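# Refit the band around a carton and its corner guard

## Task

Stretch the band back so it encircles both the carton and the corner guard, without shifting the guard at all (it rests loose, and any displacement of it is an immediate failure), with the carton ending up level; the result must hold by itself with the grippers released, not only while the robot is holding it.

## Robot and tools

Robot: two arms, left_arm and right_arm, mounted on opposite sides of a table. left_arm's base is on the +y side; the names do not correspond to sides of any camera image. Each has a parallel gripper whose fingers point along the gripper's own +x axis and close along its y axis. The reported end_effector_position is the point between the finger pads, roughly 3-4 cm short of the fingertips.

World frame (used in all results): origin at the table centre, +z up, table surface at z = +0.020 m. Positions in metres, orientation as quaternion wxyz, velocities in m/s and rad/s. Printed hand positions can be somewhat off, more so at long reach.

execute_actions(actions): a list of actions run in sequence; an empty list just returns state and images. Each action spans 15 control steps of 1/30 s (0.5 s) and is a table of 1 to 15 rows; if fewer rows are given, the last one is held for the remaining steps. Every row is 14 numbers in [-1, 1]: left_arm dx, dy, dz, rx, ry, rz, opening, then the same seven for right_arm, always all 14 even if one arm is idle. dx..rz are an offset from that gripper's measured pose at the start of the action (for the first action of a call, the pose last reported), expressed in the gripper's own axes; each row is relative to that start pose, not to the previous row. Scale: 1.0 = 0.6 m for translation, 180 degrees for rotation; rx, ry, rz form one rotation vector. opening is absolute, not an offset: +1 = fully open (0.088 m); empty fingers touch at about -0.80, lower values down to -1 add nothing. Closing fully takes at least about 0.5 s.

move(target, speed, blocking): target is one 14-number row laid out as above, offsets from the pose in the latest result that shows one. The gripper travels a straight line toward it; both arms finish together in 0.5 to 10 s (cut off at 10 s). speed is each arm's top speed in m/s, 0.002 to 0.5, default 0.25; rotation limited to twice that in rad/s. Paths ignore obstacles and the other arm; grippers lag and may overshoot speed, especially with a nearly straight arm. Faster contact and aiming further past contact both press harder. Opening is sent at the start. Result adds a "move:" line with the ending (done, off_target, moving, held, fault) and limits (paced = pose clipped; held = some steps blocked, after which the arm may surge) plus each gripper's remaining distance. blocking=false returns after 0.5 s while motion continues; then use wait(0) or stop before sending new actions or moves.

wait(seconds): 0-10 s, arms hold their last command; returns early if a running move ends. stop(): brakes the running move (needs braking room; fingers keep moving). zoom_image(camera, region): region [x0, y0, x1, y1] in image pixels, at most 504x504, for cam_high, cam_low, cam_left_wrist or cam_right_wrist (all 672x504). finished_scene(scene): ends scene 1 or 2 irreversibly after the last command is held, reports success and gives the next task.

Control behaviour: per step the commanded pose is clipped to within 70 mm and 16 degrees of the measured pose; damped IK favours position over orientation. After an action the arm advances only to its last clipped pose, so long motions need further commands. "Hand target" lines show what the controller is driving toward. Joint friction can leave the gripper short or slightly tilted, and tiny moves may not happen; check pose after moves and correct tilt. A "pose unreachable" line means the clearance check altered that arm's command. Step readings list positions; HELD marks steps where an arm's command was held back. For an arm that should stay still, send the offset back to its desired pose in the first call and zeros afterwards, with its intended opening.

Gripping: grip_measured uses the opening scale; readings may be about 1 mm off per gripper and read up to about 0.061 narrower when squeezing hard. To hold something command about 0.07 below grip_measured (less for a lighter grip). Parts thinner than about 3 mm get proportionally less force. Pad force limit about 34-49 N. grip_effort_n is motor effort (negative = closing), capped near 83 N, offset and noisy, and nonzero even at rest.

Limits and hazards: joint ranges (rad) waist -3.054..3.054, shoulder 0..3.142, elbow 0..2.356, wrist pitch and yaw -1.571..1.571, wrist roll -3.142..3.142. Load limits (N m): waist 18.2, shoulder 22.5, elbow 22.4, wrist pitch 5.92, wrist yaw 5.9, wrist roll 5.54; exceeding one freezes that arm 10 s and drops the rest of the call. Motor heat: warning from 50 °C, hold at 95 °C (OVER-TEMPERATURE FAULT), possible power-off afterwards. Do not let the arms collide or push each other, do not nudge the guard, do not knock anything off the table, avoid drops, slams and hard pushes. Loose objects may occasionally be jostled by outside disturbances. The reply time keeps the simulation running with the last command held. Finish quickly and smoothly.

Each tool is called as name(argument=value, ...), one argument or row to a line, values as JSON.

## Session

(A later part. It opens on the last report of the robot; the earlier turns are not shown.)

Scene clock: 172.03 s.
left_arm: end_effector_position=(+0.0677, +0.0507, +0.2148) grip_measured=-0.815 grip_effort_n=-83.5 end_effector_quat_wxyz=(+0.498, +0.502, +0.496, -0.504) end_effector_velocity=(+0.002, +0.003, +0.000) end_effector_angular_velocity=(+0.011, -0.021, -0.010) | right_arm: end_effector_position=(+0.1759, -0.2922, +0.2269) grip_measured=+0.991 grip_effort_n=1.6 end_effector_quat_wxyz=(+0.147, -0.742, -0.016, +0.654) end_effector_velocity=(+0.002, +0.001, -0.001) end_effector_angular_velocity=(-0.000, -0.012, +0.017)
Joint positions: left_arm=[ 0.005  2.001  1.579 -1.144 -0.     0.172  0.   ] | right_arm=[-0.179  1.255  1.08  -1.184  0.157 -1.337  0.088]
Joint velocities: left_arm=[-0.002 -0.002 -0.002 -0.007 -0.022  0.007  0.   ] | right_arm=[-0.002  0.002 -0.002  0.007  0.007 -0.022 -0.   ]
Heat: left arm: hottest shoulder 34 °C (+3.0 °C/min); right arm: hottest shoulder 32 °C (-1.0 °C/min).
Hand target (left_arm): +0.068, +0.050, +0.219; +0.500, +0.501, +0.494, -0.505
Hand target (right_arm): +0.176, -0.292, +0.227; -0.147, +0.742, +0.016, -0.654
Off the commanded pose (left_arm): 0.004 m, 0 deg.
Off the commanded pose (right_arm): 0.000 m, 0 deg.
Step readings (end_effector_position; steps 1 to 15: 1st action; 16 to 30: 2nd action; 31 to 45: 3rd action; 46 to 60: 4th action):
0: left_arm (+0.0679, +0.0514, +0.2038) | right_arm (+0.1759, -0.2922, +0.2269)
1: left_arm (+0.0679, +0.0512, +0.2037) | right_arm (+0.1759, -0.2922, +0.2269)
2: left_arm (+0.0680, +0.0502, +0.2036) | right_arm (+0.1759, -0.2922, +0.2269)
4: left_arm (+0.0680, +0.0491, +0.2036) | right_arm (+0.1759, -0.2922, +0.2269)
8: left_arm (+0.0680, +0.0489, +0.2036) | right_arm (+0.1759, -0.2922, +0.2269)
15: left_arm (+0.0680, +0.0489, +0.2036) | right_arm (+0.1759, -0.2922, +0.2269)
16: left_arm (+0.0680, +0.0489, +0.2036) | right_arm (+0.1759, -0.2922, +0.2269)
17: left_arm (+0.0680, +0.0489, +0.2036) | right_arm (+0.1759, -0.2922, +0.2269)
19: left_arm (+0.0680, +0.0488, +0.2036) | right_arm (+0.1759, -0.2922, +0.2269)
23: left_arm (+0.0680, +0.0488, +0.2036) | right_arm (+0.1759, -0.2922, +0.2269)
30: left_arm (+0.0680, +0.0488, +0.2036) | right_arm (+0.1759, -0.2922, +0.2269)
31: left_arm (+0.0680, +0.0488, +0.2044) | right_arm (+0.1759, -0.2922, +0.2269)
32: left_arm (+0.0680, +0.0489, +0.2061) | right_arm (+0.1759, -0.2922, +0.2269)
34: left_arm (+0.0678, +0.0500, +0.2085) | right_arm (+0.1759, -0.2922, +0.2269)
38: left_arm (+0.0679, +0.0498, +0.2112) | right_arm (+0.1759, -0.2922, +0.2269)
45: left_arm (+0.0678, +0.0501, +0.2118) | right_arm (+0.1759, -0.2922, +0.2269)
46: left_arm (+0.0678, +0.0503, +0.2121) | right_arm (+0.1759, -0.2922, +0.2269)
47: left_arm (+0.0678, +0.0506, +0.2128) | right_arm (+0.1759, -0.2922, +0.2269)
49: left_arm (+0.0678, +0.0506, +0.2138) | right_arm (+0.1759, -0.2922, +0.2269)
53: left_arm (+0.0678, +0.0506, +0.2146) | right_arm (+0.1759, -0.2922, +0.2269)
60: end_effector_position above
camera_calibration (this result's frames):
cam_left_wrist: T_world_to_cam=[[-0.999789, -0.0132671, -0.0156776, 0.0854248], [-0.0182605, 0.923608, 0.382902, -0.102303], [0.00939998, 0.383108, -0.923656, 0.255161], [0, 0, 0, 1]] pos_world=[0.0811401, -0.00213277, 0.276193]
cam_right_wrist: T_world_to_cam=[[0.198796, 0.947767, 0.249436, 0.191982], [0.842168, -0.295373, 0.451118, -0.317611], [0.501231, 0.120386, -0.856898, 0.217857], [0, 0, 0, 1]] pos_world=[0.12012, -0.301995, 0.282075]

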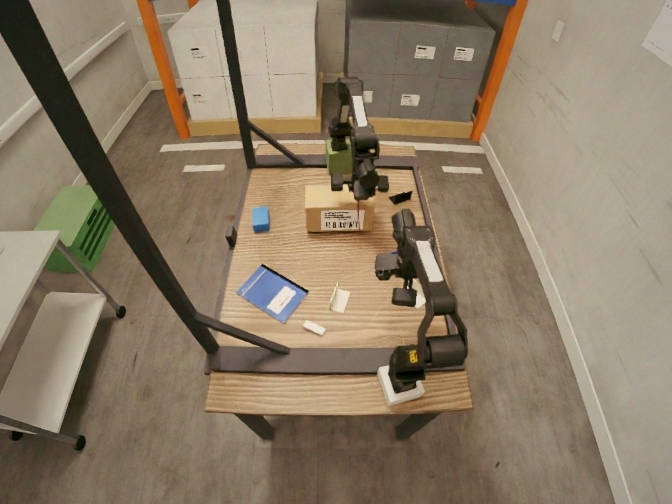

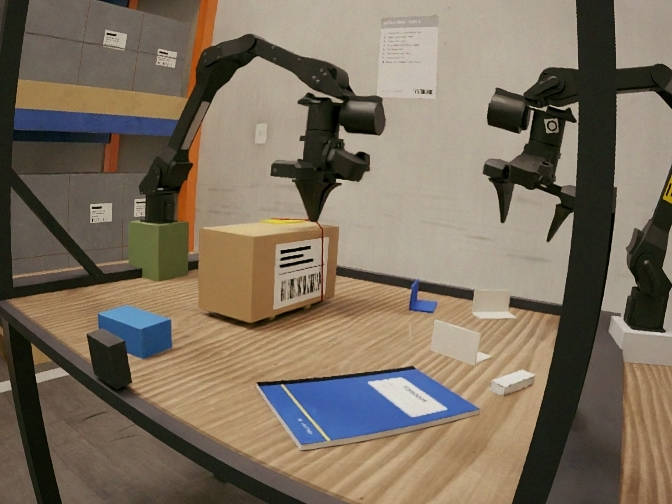

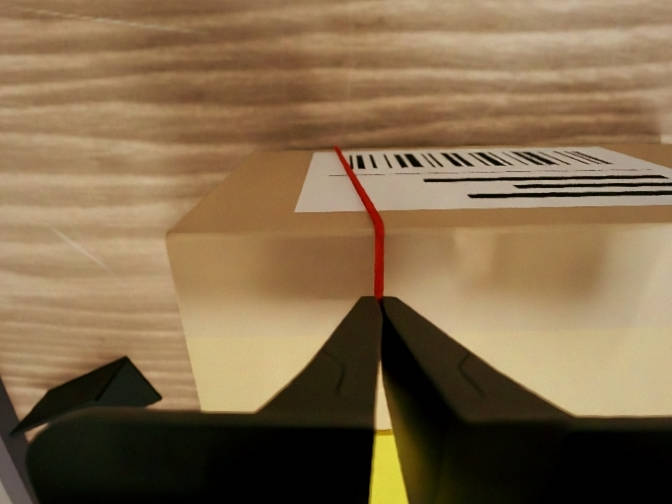

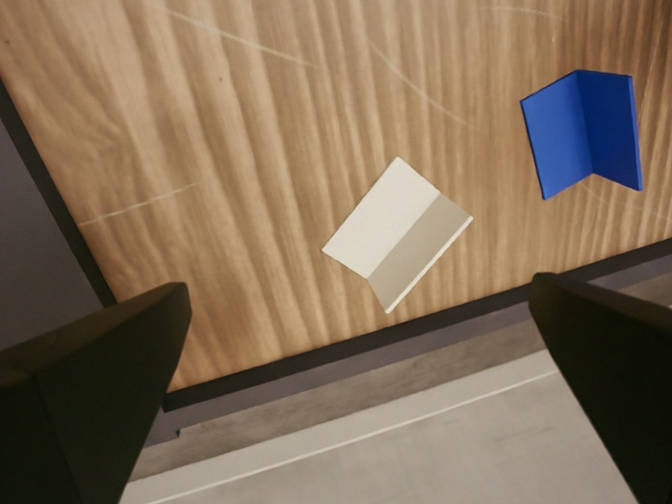

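move(
  target=[0,0.028,0.006,0,0,0,-1,0,0,0,0,0,0,1],
  speed=0.02,
)

Scene clock: 175.57 s.
left_arm: end_effector_position=(+0.0798, +0.0485, +0.2155) grip_measured=-0.815 grip_effort_n=-83.5 end_effector_quat_wxyz=(+0.497, +0.501, +0.495, -0.506) end_effector_velocity=(-0.002, -0.001, +0.001) end_effector_angular_velocity=(+0.004, -0.007, +0.000) | right_arm: end_effector_position=(+0.1759, -0.2922, +0.2269) grip_measured=+0.991 grip_effort_n=1.6 end_effector_quat_wxyz=(+0.147, -0.742, -0.016, +0.654) end_effector_velocity=(-0.002, -0.000, -0.002) end_effector_angular_velocity=(+0.000, +0.020, +0.004)
Joint positions: left_arm=[ 0.037  2.015  1.602 -1.151  0.005  0.207  0.   ] | right_arm=[-0.179  1.255  1.08  -1.184  0.157 -1.337  0.088]
Joint velocities: left_arm=[-0.007  0.002  0.007 -0.007 -0.007 -0.007  0.   ] | right_arm=[-0.007 -0.002 -0.007  0.007 -0.022 -0.007 -0.   ]
Heat: left arm: hottest shoulder 34 °C (+3.0 °C/min); right arm: hottest shoulder 32 °C (-1.0 °C/min).
Hand target (left_arm): +0.085, +0.047, +0.215; +0.498, +0.502, +0.496, -0.504
Hand target (right_arm): +0.176, -0.292, +0.227; -0.147, +0.742, +0.016, -0.654
Off the commanded pose (left_arm): 0.005 m, 0 deg.
Off the commanded pose (right_arm): 0.000 m, 0 deg.
move: done
camera_calibration (this result's frames):
cam_left_wrist: T_world_to_cam=[[-0.999879, -0.010236, -0.0117206, 0.0964942], [-0.0139233, 0.924841, 0.380099, -0.100206], [0.00694902, 0.380216, -0.924872, 0.257145], [0, 0, 0, 1]] pos_world=[0.0933004, -0.00410807, 0.277045]
cam_right_wrist: T_world_to_cam=[[0.198796, 0.947767, 0.249436, 0.191982], [0.842168, -0.295373, 0.451118, -0.317611], [0.501231, 0.120386, -0.856898, 0.217857], [0, 0, 0, 1]] pos_world=[0.12012, -0.301995, 0.282075]

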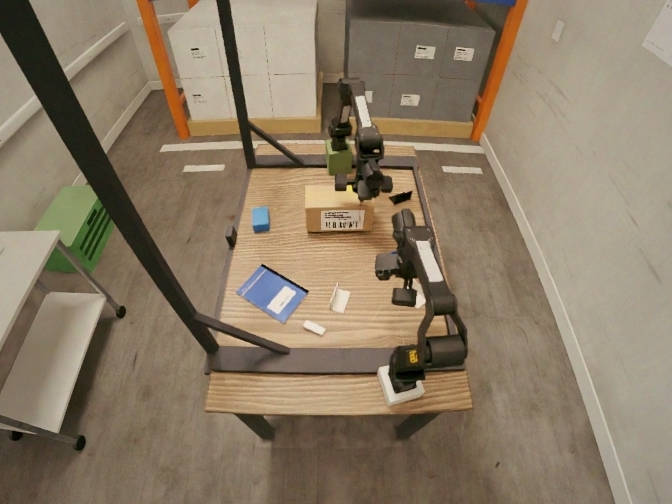

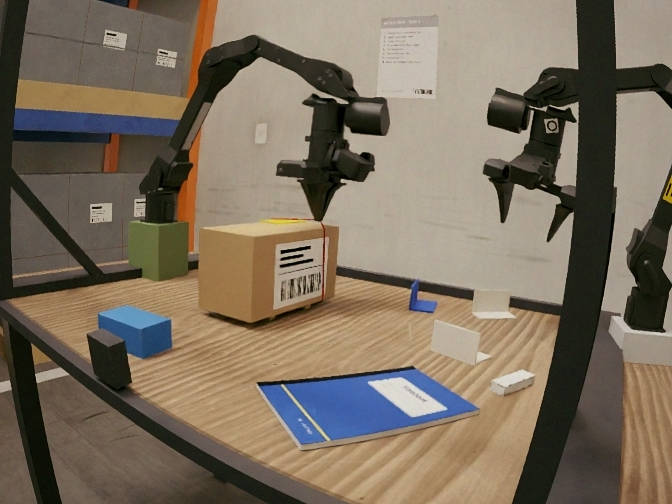

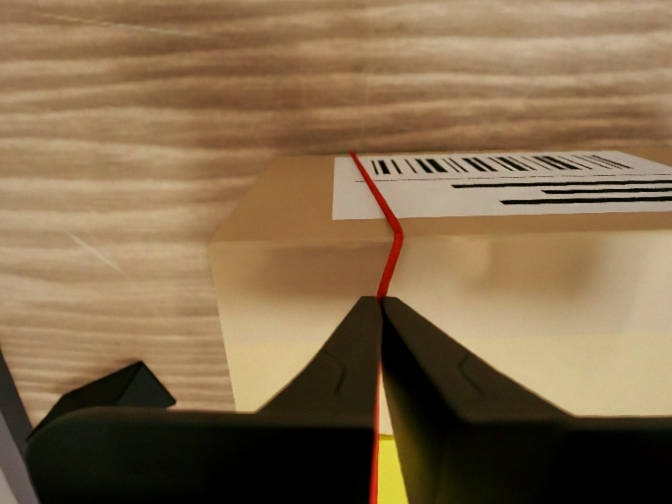

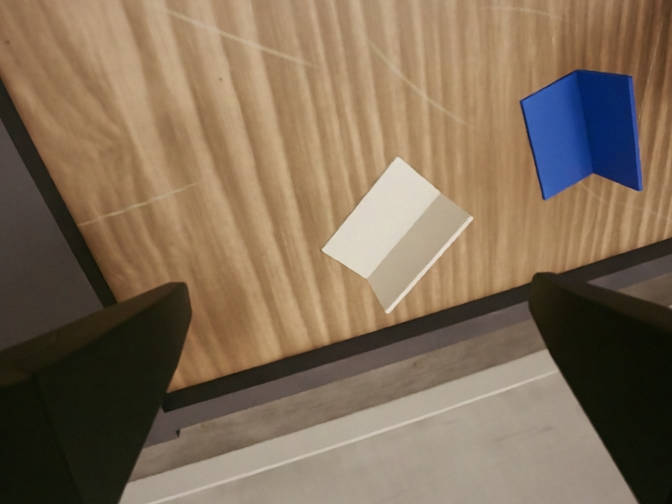

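move(
  target=[0,0.014,0.014,0,0,0,-1,0,0,0,0,0,0,1],
  speed=0.02,
)

Scene clock: 180.33 s.
left_arm: end_effector_position=(+0.0837, +0.0438, +0.2156) grip_measured=-0.815 grip_effort_n=-83.5 end_effector_quat_wxyz=(+0.494, +0.502, +0.497, -0.507) end_effector_velocity=(-0.000, +0.001, -0.002) end_effector_angular_velocity=(+0.014, -0.005, +0.020) | right_arm: end_effector_position=(+0.1759, -0.2922, +0.2269) grip_measured=+0.991 grip_effort_n=0.7 end_effector_quat_wxyz=(+0.147, -0.742, -0.016, +0.654) end_effector_velocity=(-0.002, -0.001, +0.001) end_effector_angular_velocity=(-0.002, +0.009, -0.003)
Joint positions: left_arm=[ 0.046  2.041  1.64  -1.17   0.008  0.218  0.   ] | right_arm=[-0.179  1.255  1.08  -1.184  0.157 -1.337  0.088]
Joint velocities: left_arm=[-0.002  0.007  0.002 -0.007 -0.007 -0.022  0.   ] | right_arm=[ 0.002 -0.002  0.002 -0.007 -0.007  0.007 -0.   ]
Heat: left arm: hottest shoulder 35 °C (+4.0 °C/min); right arm: hottest shoulder 32 °C (-1.0 °C/min).
Hand target (left_arm): +0.088, +0.040, +0.216; +0.497, +0.501, +0.495, -0.507
Hand target (right_arm): +0.176, -0.292, +0.227; -0.147, +0.742, +0.016, -0.654
Off the commanded pose (left_arm): 0.006 m, 0 deg.
Off the commanded pose (right_arm): 0.000 m, 0 deg.
move: done
camera_calibration (this result's frames):
cam_left_wrist: T_world_to_cam=[[-0.999943, -0.00788715, -0.00725912, 0.0992604], [-0.0100741, 0.922858, 0.385009, -0.0970531], [0.00366251, 0.38506, -0.922884, 0.258626], [0, 0, 0, 1]] pos_world=[0.0973298, -0.00923746, 0.276768]
cam_right_wrist: T_world_to_cam=[[0.198796, 0.947767, 0.249436, 0.191982], [0.842168, -0.295373, 0.451118, -0.317611], [0.501231, 0.120386, -0.856898, 0.217857], [0, 0, 0, 1]] pos_world=[0.12012, -0.301995, 0.282075]

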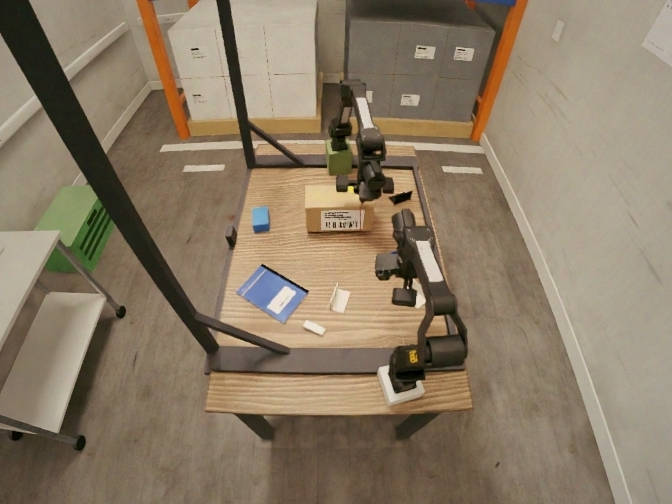

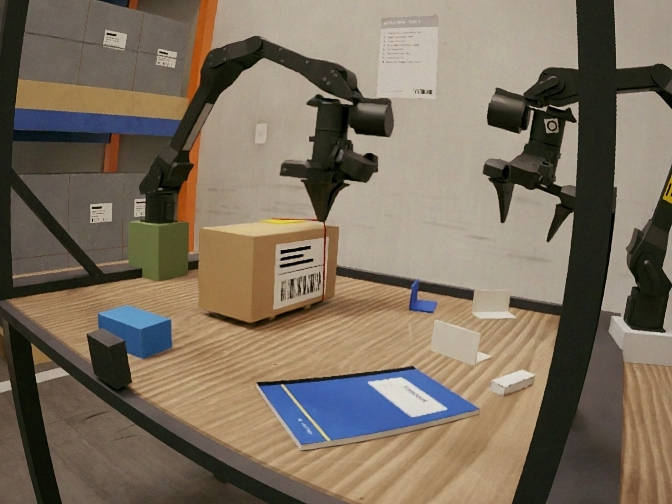

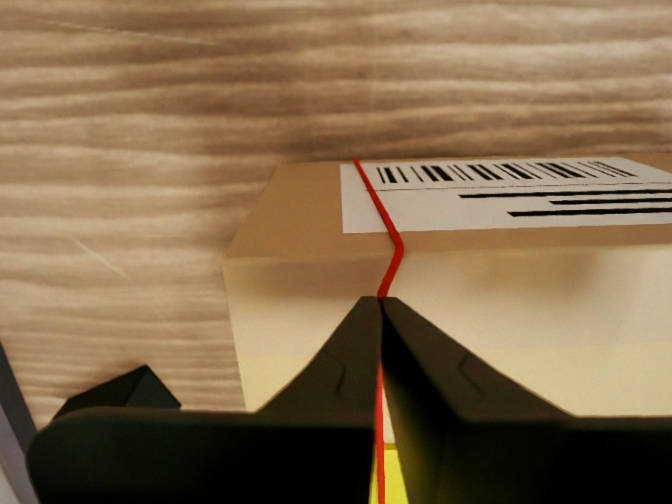

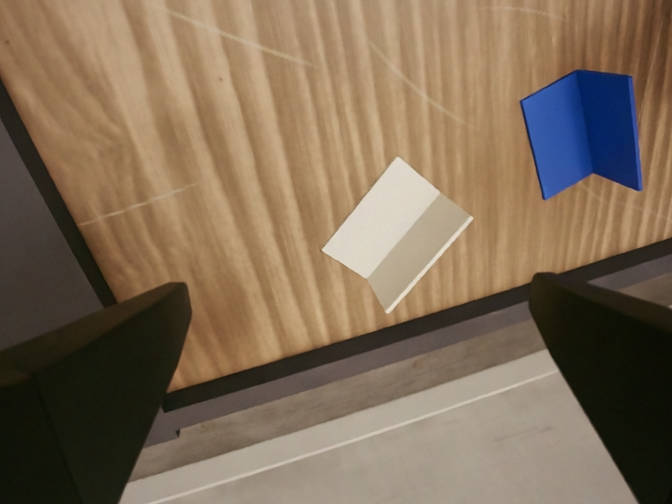

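execute_actions(
  actions=[
    [[0.015,0,0,0,0,0,-1,0,0,0,0,0,0,1]],
    [[0,0,0,0,0,0,-0.72,0,0,0,0,0,0,1]],
    [[0,0,0,0,0,0,-0.55,0,0,0,0,0,0,1]],
    [[-0.1,0,-0.05,0,0,0,-0.55,0,0,0,0,0,0,1]],
    [[-0.06,0,-0.12,0,-0.1,0,-0.55,0,0,0,0,0,0,1]],
    [[-0.04,0,-0.12,0,-0.1,0,-0.55,0,0,0,0,0,0,1]],
    [[0,0,0,0,0,0,-0.55,0,0,0,0,0,0,1]],
  ],
)

zoom_image(
  camera="cam_high",
  region=[290,140,410,250],
)

Scene clock: 189.13 s.
left_arm: end_effector_position=(+0.0852, +0.2180, +0.3104) grip_measured=-0.553 grip_effort_n=16.5 end_effector_quat_wxyz=(+0.629, +0.325, +0.319, -0.631) end_effector_velocity=(+0.001, +0.005, -0.005) end_effector_angular_velocity=(+0.033, +0.003, +0.020) | right_arm: end_effector_position=(+0.1759, -0.2922, +0.2269) grip_measured=+0.991 grip_effort_n=1.2 end_effector_quat_wxyz=(+0.147, -0.742, -0.016, +0.654) end_effector_velocity=(-0.004, +0.001, -0.001) end_effector_angular_velocity=(+0.002, +0.031, +0.022)
Joint positions: left_arm=[ 0.424  0.911  0.842 -0.957  0.325  0.495  0.012] | right_arm=[-0.179  1.255  1.08  -1.184  0.157 -1.337  0.088]
Joint velocities: left_arm=[ 0.002  0.002 -0.002 -0.022 -0.022 -0.007 -0.   ] | right_arm=[-0.007 -0.002 -0.002  0.007 -0.037 -0.022 -0.   ]
Heat: left arm: hottest shoulder 35 °C (+4.1 °C/min); right arm: hottest shoulder 32 °C (+0.0 °C/min).
Hand target (left_arm): +0.085, +0.218, +0.310; +0.629, +0.325, +0.319, -0.631
Hand target (right_arm): +0.176, -0.292, +0.227; -0.147, +0.742, +0.016, -0.654
Off the commanded pose (left_arm): 0.000 m, 0 deg.
Off the commanded pose (right_arm): 0.000 m, 0 deg.
Step readings (end_effector_position; steps 1 to 15: 1st action; 16 to 30: 2nd action; 31 to 45: 3rd action; 46 to 60: 4th action; 61 to 75: 5th action; 76 to 90: 6th action; 91 to 105: 7th action):
0: left_arm (+0.0837, +0.0437, +0.2156) | right_arm (+0.1759, -0.2922, +0.2269)
1: left_arm (+0.0837, +0.0437, +0.2151) | right_arm (+0.1759, -0.2922, +0.2269)
2: left_arm (+0.0837, +0.0434, +0.2139) | right_arm (+0.1759, -0.2922, +0.2269)
4: left_arm (+0.0835, +0.0435, +0.2119) | right_arm (+0.1759, -0.2922, +0.2269)
8: left_arm (+0.0834, +0.0440, +0.2101) | right_arm (+0.1759, -0.2922, +0.2269)
15: left_arm (+0.0835, +0.0439, +0.2097) | right_arm (+0.1759, -0.2922, +0.2269)
16: left_arm (+0.0835, +0.0439, +0.2097) | right_arm (+0.1759, -0.2922, +0.2269)
17: left_arm (+0.0835, +0.0439, +0.2097) | right_arm (+0.1759, -0.2922, +0.2269)
19: left_arm (+0.0834, +0.0440, +0.2097) | right_arm (+0.1759, -0.2922, +0.2269)
23: left_arm (+0.0833, +0.0439, +0.2097) | right_arm (+0.1759, -0.2922, +0.2269)
30: left_arm (+0.0833, +0.0439, +0.2097) | right_arm (+0.1759, -0.2922, +0.2269)
31: left_arm (+0.0833, +0.0439, +0.2097) | right_arm (+0.1759, -0.2922, +0.2269)
32: left_arm (+0.0833, +0.0439, +0.2097) | right_arm (+0.1759, -0.2922, +0.2269)
34: left_arm (+0.0833, +0.0439, +0.2097) | right_arm (+0.1759, -0.2922, +0.2269)
38: left_arm (+0.0833, +0.0439, +0.2097) | right_arm (+0.1759, -0.2922, +0.2269)
45: left_arm (+0.0833, +0.0439, +0.2097) | right_arm (+0.1759, -0.2922, +0.2269)
46: left_arm (+0.0832, +0.0461, +0.2138) | right_arm (+0.1759, -0.2922, +0.2269)
47: left_arm (+0.0819, +0.0554, +0.2186) | right_arm (+0.1759, -0.2922, +0.2269)
49: left_arm (+0.0812, +0.0681, +0.2337) | right_arm (+0.1759, -0.2922, +0.2269)
53: left_arm (+0.0833, +0.0711, +0.2651) | right_arm (+0.1759, -0.2922, +0.2269)
60: left_arm (+0.0829, +0.0735, +0.2699) | right_arm (+0.1759, -0.2922, +0.2269)
61: left_arm (+0.0825, +0.0740, +0.2718) | right_arm (+0.1759, -0.2922, +0.2269)
62: left_arm (+0.0813, +0.0839, +0.2708) | right_arm (+0.1759, -0.2922, +0.2269)
64: left_arm (+0.0803, +0.1164, +0.2752) | right_arm (+0.1759, -0.2922, +0.2269)
68: left_arm (+0.0849, +0.1366, +0.3051) | right_arm (+0.1759, -0.2922, +0.2269)
75: left_arm (+0.0839, +0.1436, +0.3072) | right_arm (+0.1759, -0.2922, +0.2269)
76: left_arm (+0.0831, +0.1448, +0.3067) | right_arm (+0.1759, -0.2922, +0.2269)
77: left_arm (+0.0836, +0.1534, +0.3031) | right_arm (+0.1759, -0.2922, +0.2269)
79: left_arm (+0.0822, +0.1874, +0.2972) | right_arm (+0.1759, -0.2922, +0.2269)
83: left_arm (+0.0845, +0.2098, +0.3106) | right_arm (+0.1759, -0.2922, +0.2269)
90: left_arm (+0.0851, +0.2179, +0.3104) | right_arm (+0.1759, -0.2922, +0.2269)
91: left_arm (+0.0852, +0.2180, +0.3104) | right_arm (+0.1759, -0.2922, +0.2269)
92: left_arm (+0.0852, +0.2180, +0.3104) | right_arm (+0.1759, -0.2922, +0.2269)
94: left_arm (+0.0852, +0.2180, +0.3104) | right_arm (+0.1759, -0.2922, +0.2269)
98: left_arm (+0.0852, +0.2180, +0.3104) | right_arm (+0.1759, -0.2922, +0.2269)
105: end_effector_position above
camera_calibration (this result's frames):
cam_left_wrist: T_world_to_cam=[[-0.999728, -0.0231456, -0.00287528, 0.104748], [-0.0218878, 0.973615, -0.227143, -0.114359], [0.00805678, -0.227018, -0.973857, 0.427925], [0, 0, 0, 1]] pos_world=[0.0987692, 0.210913, 0.391063]
cam_right_wrist: T_world_to_cam=[[0.198796, 0.947767, 0.249436, 0.191982], [0.842168, -0.295373, 0.451118, -0.317611], [0.501231, 0.120386, -0.856898, 0.217857], [0, 0, 0, 1]] pos_world=[0.12012, -0.301995, 0.282075]

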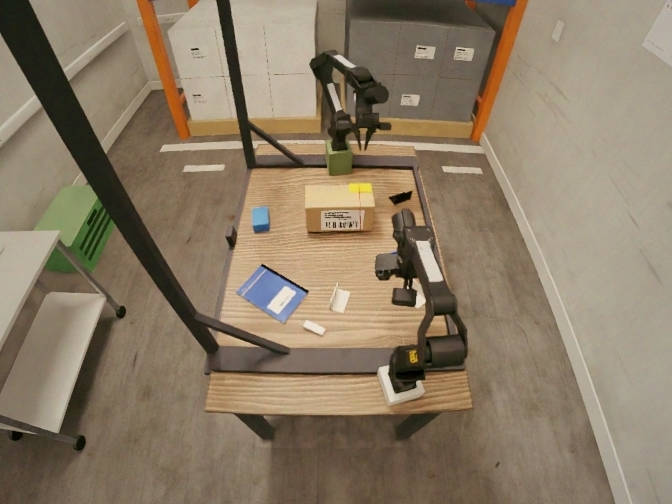

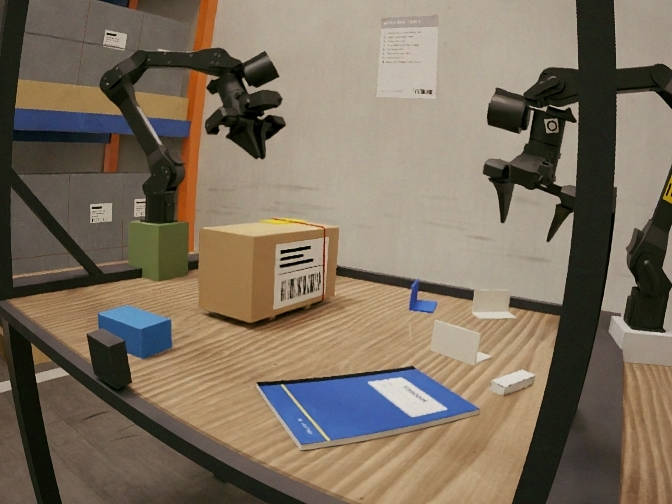

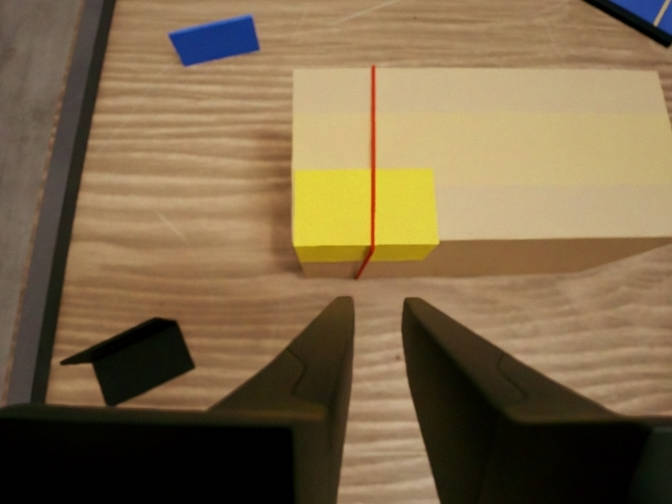

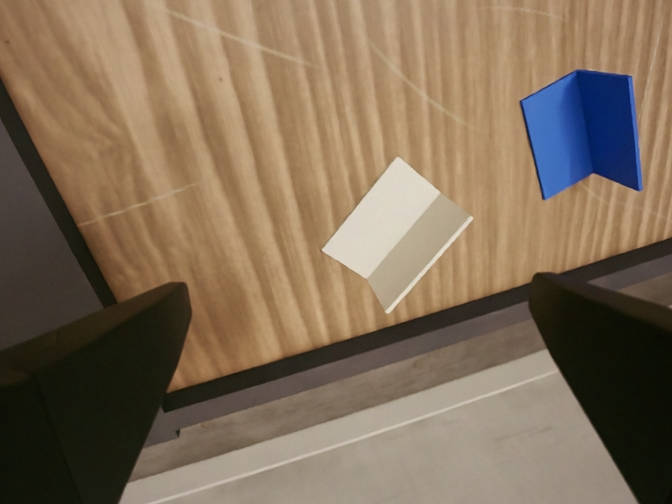

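Region (290, 140, 410, 250) of cam_high's 672x504 image, scaled by 4.200, with more detail than that image has; it fills the top 462 rows of this view, and the rest is white.

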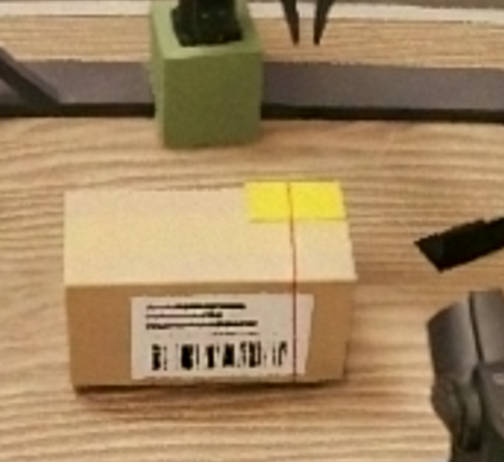

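zoom_image(
  camera="cam_left_wrist",
  region=[270,50,460,295],
)

Region (270, 50, 460, 295) of cam_left_wrist's 672x504 image, scaled by 2.057, with more detail than that image has; it fills the left 391 columns of this view, and the rest is white.

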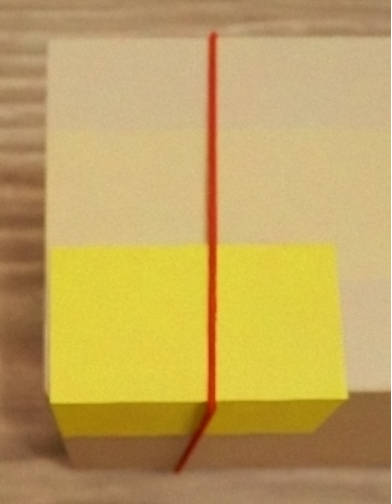

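move(
  target=[0.277,-0.019,0.140,0,0.2,0,-0.45,0,0,0,0,0,0,1],
  speed=0.25,
)

Scene clock: 211.47 s.
left_arm: end_effector_position=(+0.0743, +0.0540, +0.2269) grip_measured=-0.453 grip_effort_n=16.5 end_effector_quat_wxyz=(+0.499, +0.498, +0.497, -0.506) end_effector_velocity=(-0.000, +0.002, -0.005) end_effector_angular_velocity=(+0.023, -0.003, +0.005) | right_arm: end_effector_position=(+0.1759, -0.2922, +0.2269) grip_measured=+0.991 grip_effort_n=2.1 end_effector_quat_wxyz=(+0.147, -0.742, -0.016, +0.654) end_effector_velocity=(+0.002, -0.004, +0.000) end_effector_angular_velocity=(-0.018, -0.010, +0.003)
Joint positions: left_arm=[ 0.027  1.98   1.597 -1.178  0.007  0.189  0.017] | right_arm=[-0.179  1.255  1.08  -1.184  0.157 -1.337  0.088]
Joint velocities: left_arm=[-0.002  0.012 -0.002 -0.007 -0.007 -0.007 -0.   ] | right_arm=[-0.002 -0.002  0.002 -0.022  0.007 -0.007  0.   ]
Heat: left arm: hottest elbow 33 °C (+2.0 °C/min); right arm: hottest shoulder 32 °C (+0.0 °C/min).
Hand target (left_arm): +0.074, +0.053, +0.222; +0.497, +0.501, +0.501, -0.501
Hand target (right_arm): +0.176, -0.292, +0.227; -0.147, +0.742, +0.016, -0.654
Off the commanded pose (left_arm): 0.003 m, 1 deg.
Off the commanded pose (right_arm): 0.000 m, 0 deg.
move: done
camera_calibration (this result's frames):
cam_left_wrist: T_world_to_cam=[[-0.999791, -0.0178858, -0.00989516, 0.0911655], [-0.0202959, 0.926119, 0.376685, -0.108492], [0.0024268, 0.376807, -0.926288, 0.266493], [0, 0, 0, 1]] pos_world=[0.0882978, 0.00169042, 0.288619]
cam_right_wrist: T_world_to_cam=[[0.198796, 0.947767, 0.249436, 0.191982], [0.842168, -0.295373, 0.451118, -0.317611], [0.501231, 0.120386, -0.856898, 0.217857], [0, 0, 0, 1]] pos_world=[0.12012, -0.301995, 0.282075]

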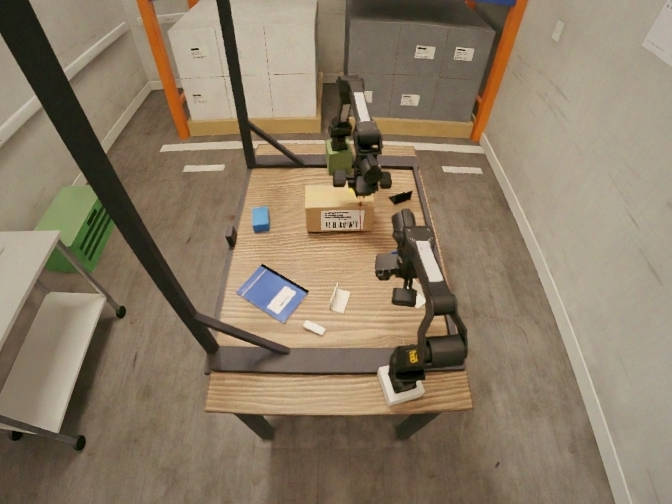

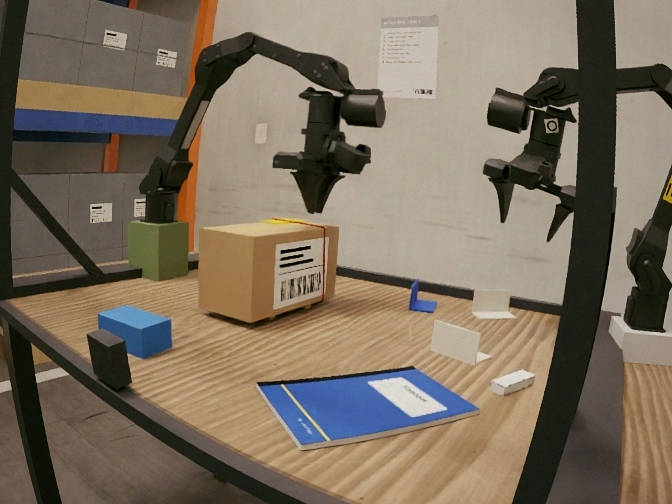

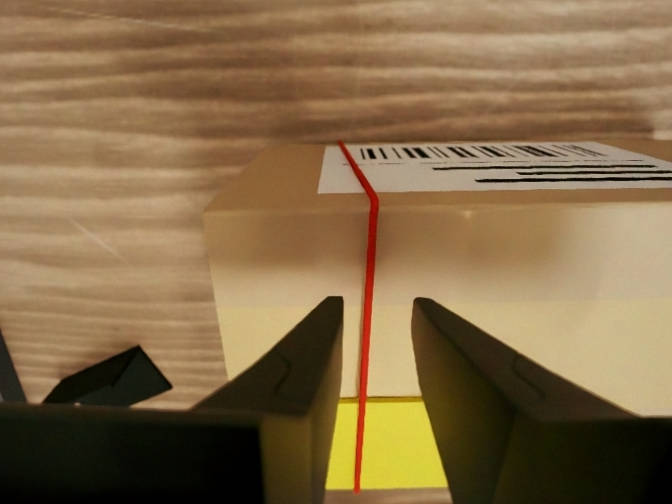

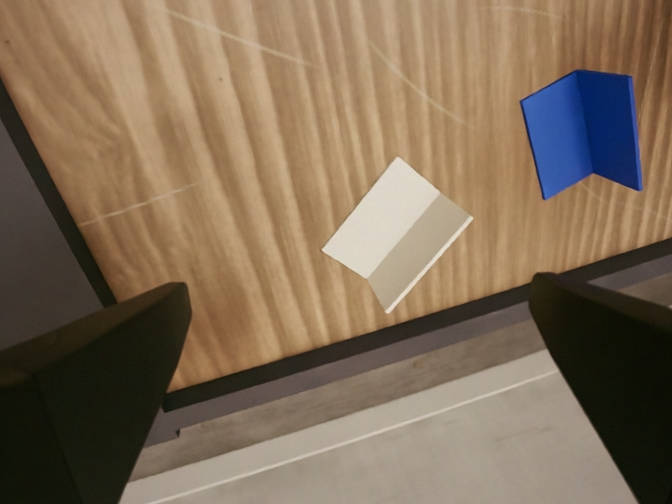

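move(
  target=[0.05,0,0.003,0,0.003,0,-0.45,0,0,0,0,0,0,1],
  speed=0.04,
)

zoom_image(
  camera="cam_low",
  region=[240,150,380,250],
)

Scene clock: 216.70 s.
left_arm: end_effector_position=(+0.0751, +0.0497, +0.2056) grip_measured=-0.453 grip_effort_n=17.0 end_effector_quat_wxyz=(+0.504, +0.495, +0.492, -0.509) end_effector_velocity=(-0.000, +0.002, -0.002) end_effector_angular_velocity=(+0.013, -0.005, +0.005) | right_arm: end_effector_position=(+0.1759, -0.2922, +0.2269) grip_measured=+0.991 grip_effort_n=2.1 end_effector_quat_wxyz=(+0.147, -0.742, -0.016, +0.654) end_effector_velocity=(+0.003, -0.001, +0.001) end_effector_angular_velocity=(-0.003, -0.009, -0.002)
Joint positions: left_arm=[ 0.027  2.     1.539 -1.086  0.007  0.189  0.017] | right_arm=[-0.179  1.255  1.08  -1.184  0.157 -1.337  0.088]
Joint velocities: left_arm=[-0.002  0.002 -0.002 -0.007 -0.007 -0.007 -0.   ] | right_arm=[-0.007 -0.002  0.002 -0.007  0.007 -0.007 -0.   ]
Heat: left arm: hottest elbow 33 °C (+2.0 °C/min); right arm: hottest shoulder 32 °C (+0.0 °C/min).
Hand target (left_arm): +0.074, +0.052, +0.197; +0.497, +0.500, +0.499, -0.503
Hand target (right_arm): +0.176, -0.292, +0.227; -0.147, +0.742, +0.016, -0.654
Off the commanded pose (left_arm): 0.009 m, 1 deg.
Off the commanded pose (right_arm): 0.000 m, 0 deg.
move: off_target (left_arm)
camera_calibration (this result's frames):
cam_left_wrist: T_world_to_cam=[[-0.999755, -0.0184295, -0.0122995, 0.0921859], [-0.021638, 0.931523, 0.363037, -0.0937994], [0.00476668, 0.363214, -0.931693, 0.249966], [0, 0, 0, 1]] pos_world=[0.0889421, -0.00171595, 0.268078]
cam_right_wrist: T_world_to_cam=[[0.198796, 0.947767, 0.249436, 0.191982], [0.842168, -0.295373, 0.451118, -0.317611], [0.501231, 0.120386, -0.856898, 0.217857], [0, 0, 0, 1]] pos_world=[0.12012, -0.301995, 0.282075]

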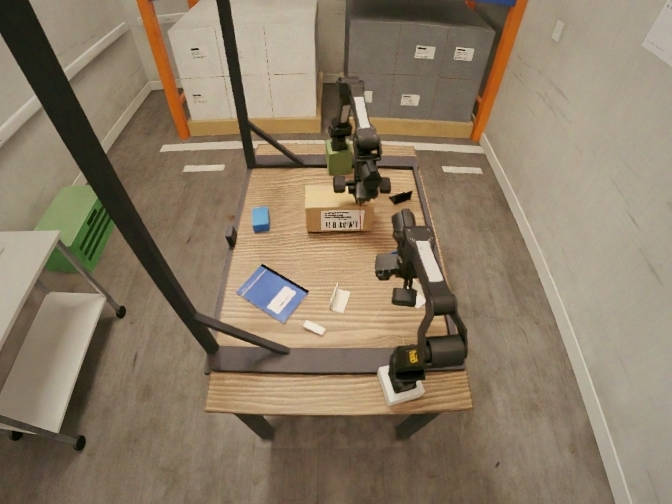

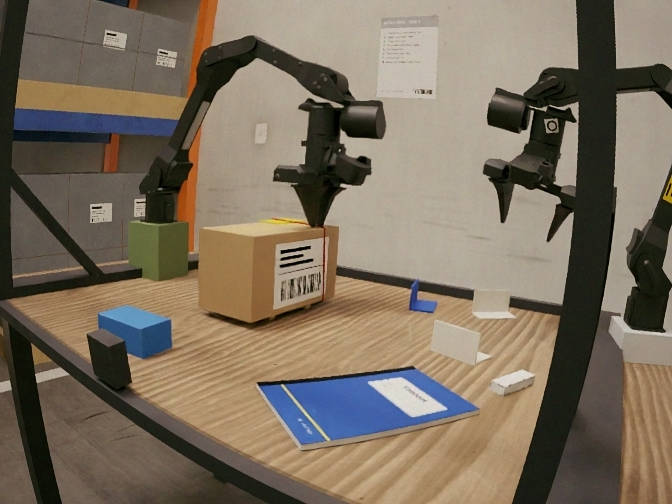

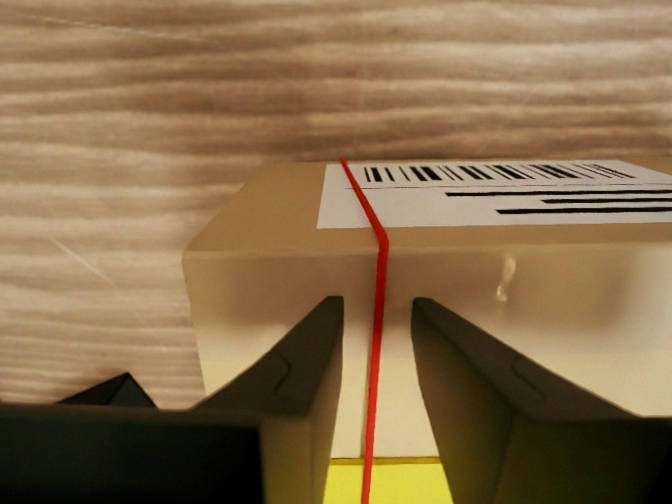

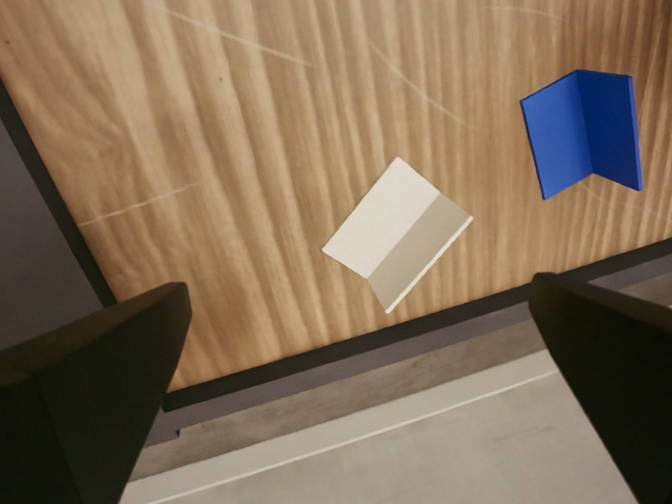

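Region (240, 150, 380, 250) of cam_low's 672x504 image, scaled by 3.600, with more detail than that image has; it fills the top 360 rows of this view, and the rest is white.

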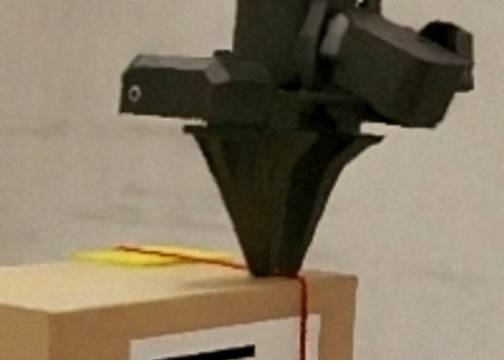

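execute_actions(
  actions=[
    [[0.015,0,-0.003,0,0.012,0,-0.45,0,0,0,0,0,0,1]],
    [[0.01,0,-0.003,0,0.005,0,-0.45,0,0,0,0,0,0,1]],
    [[0.008,0,0,0,0,0,-1,0,0,0,0,0,0,1]],
    [[0.005,0,0,0,0,0,-1,0,0,0,0,0,0,1]],
    [[-0.025,0,0,0,0,0,-1,0,0,0,0,0,0,1]],
    [[-0.008,0,0,0,0,0,-1,0,0,0,0,0,0,1]],
  ],
)

zoom_image(
  camera="cam_low",
  region=[240,150,380,250],
)

Scene clock: 224.80 s.
left_arm: end_effector_position=(+0.0753, +0.0508, +0.2131) grip_measured=-0.815 grip_effort_n=-83.5 end_effector_quat_wxyz=(+0.498, +0.500, +0.499, -0.504) end_effector_velocity=(+0.002, +0.003, +0.000) end_effector_angular_velocity=(+0.011, -0.020, +0.005) | right_arm: end_effector_position=(+0.1759, -0.2922, +0.2269) grip_measured=+0.991 grip_effort_n=1.6 end_effector_quat_wxyz=(+0.147, -0.742, -0.016, +0.654) end_effector_velocity=(-0.003, -0.002, -0.001) end_effector_angular_velocity=(-0.008, +0.023, -0.005)
Joint positions: left_arm=[ 0.027  2.009  1.583 -1.143  0.005  0.189  0.   ] | right_arm=[-0.179  1.255  1.08  -1.184  0.157 -1.337  0.088]
Joint velocities: left_arm=[-0.002 -0.002 -0.002 -0.007 -0.022 -0.007  0.   ] | right_arm=[-0.002 -0.002 -0.002 -0.007 -0.022  0.007 -0.   ]
Heat: left arm: hottest shoulder 33 °C (+0.0 °C/min); right arm: hottest shoulder 32 °C (+0.0 °C/min).
Hand target (left_arm): +0.075, +0.050, +0.217; +0.499, +0.499, +0.497, -0.504
Hand target (right_arm): +0.176, -0.292, +0.227; -0.147, +0.742, +0.016, -0.654
Off the commanded pose (left_arm): 0.004 m, 0 deg.
Off the commanded pose (right_arm): 0.000 m, 0 deg.
Step readings (end_effector_position; steps 1 to 15: 1st action; 16 to 30: 2nd action; 31 to 45: 3rd action; 46 to 60: 4th action; 61 to 75: 5th action; 76 to 90: 6th action):
0: left_arm (+0.0751, +0.0496, +0.2056) | right_arm (+0.1759, -0.2922, +0.2269)
1: left_arm (+0.0751, +0.0496, +0.2050) | right_arm (+0.1759, -0.2922, +0.2269)
2: left_arm (+0.0750, +0.0500, +0.2045) | right_arm (+0.1759, -0.2922, +0.2269)
4: left_arm (+0.0751, +0.0504, +0.2041) | right_arm (+0.1759, -0.2922, +0.2269)
8: left_arm (+0.0752, +0.0509, +0.2039) | right_arm (+0.1759, -0.2922, +0.2269)
15: left_arm (+0.0752, +0.0509, +0.2038) | right_arm (+0.1759, -0.2922, +0.2269)
16: left_arm (+0.0752, +0.0509, +0.2038) | right_arm (+0.1759, -0.2922, +0.2269)
17: left_arm (+0.0752, +0.0509, +0.2038) | right_arm (+0.1759, -0.2922, +0.2269)
19: left_arm (+0.0752, +0.0508, +0.2039) | right_arm (+0.1759, -0.2922, +0.2269)
23: left_arm (+0.0752, +0.0508, +0.2039) | right_arm (+0.1759, -0.2922, +0.2269)
30: left_arm (+0.0753, +0.0508, +0.2039) | right_arm (+0.1759, -0.2922, +0.2269)
31: left_arm (+0.0753, +0.0505, +0.2039) | right_arm (+0.1759, -0.2922, +0.2269)
32: left_arm (+0.0754, +0.0497, +0.2038) | right_arm (+0.1759, -0.2922, +0.2269)
34: left_arm (+0.0756, +0.0487, +0.2038) | right_arm (+0.1759, -0.2922, +0.2269)
38: left_arm (+0.0757, +0.0486, +0.2037) | right_arm (+0.1759, -0.2922, +0.2269)
45: left_arm (+0.0757, +0.0485, +0.2037) | right_arm (+0.1759, -0.2922, +0.2269)
46: left_arm (+0.0757, +0.0485, +0.2037) | right_arm (+0.1759, -0.2922, +0.2269)
47: left_arm (+0.0757, +0.0484, +0.2037) | right_arm (+0.1759, -0.2922, +0.2269)
49: left_arm (+0.0757, +0.0484, +0.2037) | right_arm (+0.1759, -0.2922, +0.2269)
53: left_arm (+0.0757, +0.0483, +0.2037) | right_arm (+0.1759, -0.2922, +0.2269)
60: left_arm (+0.0757, +0.0483, +0.2037) | right_arm (+0.1759, -0.2922, +0.2269)
61: left_arm (+0.0757, +0.0483, +0.2045) | right_arm (+0.1759, -0.2922, +0.2269)
62: left_arm (+0.0757, +0.0486, +0.2062) | right_arm (+0.1759, -0.2922, +0.2269)
64: left_arm (+0.0754, +0.0499, +0.2086) | right_arm (+0.1759, -0.2922, +0.2269)
68: left_arm (+0.0754, +0.0497, +0.2113) | right_arm (+0.1759, -0.2922, +0.2269)
75: left_arm (+0.0754, +0.0500, +0.2118) | right_arm (+0.1759, -0.2922, +0.2269)
76: left_arm (+0.0754, +0.0502, +0.2119) | right_arm (+0.1759, -0.2922, +0.2269)
77: left_arm (+0.0753, +0.0505, +0.2121) | right_arm (+0.1759, -0.2922, +0.2269)
79: left_arm (+0.0753, +0.0506, +0.2126) | right_arm (+0.1759, -0.2922, +0.2269)
83: left_arm (+0.0753, +0.0507, +0.2130) | right_arm (+0.1759, -0.2922, +0.2269)
90: end_effector_position above
camera_calibration (this result's frames):
cam_left_wrist: T_world_to_cam=[[-0.999776, -0.0181938, -0.0108519, 0.0921318], [-0.0209675, 0.922955, 0.384337, -0.101675], [0.00302328, 0.384478, -0.923129, 0.253782], [0, 0, 0, 1]] pos_world=[0.089212, -0.00205611, 0.274351]
cam_right_wrist: T_world_to_cam=[[0.198796, 0.947767, 0.249436, 0.191982], [0.842168, -0.295373, 0.451118, -0.317611], [0.501231, 0.120386, -0.856898, 0.217857], [0, 0, 0, 1]] pos_world=[0.12012, -0.301995, 0.282075]

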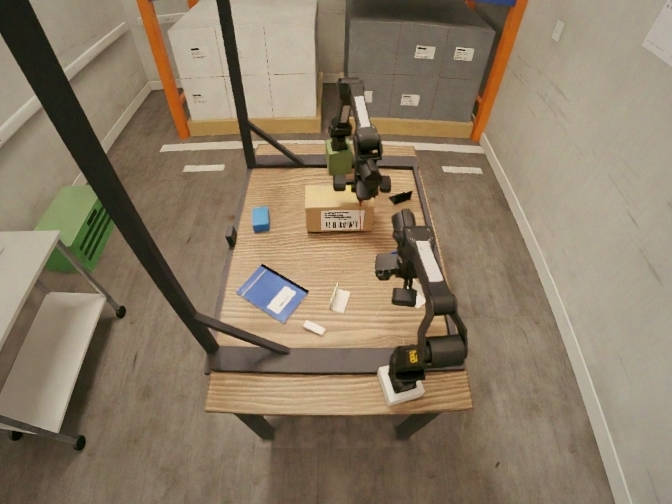

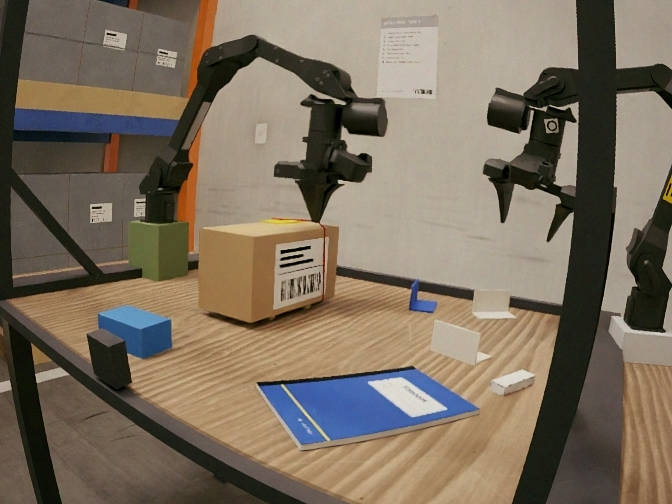

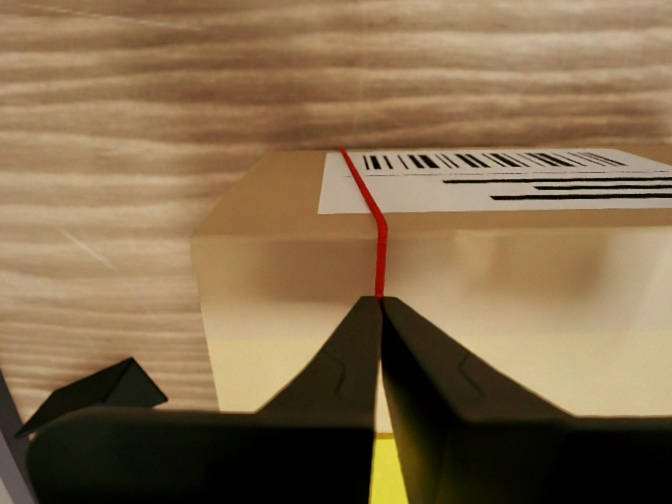

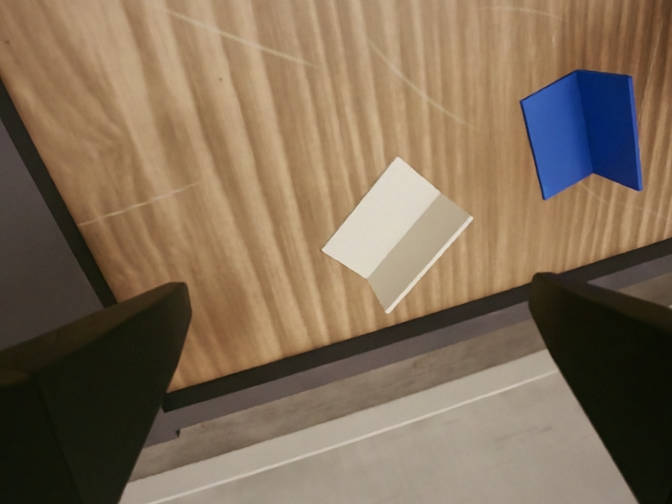

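Region (240, 150, 380, 250) of cam_low's 672x504 image, scaled by 3.600, with more detail than that image has; it fills the top 360 rows of this view, and the rest is white.

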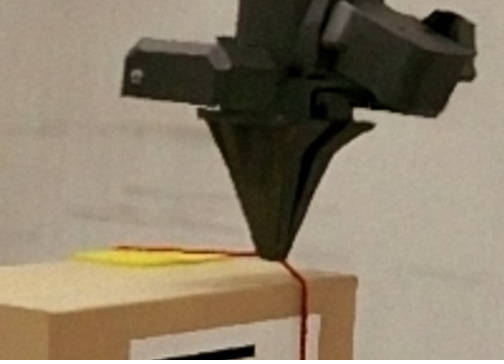

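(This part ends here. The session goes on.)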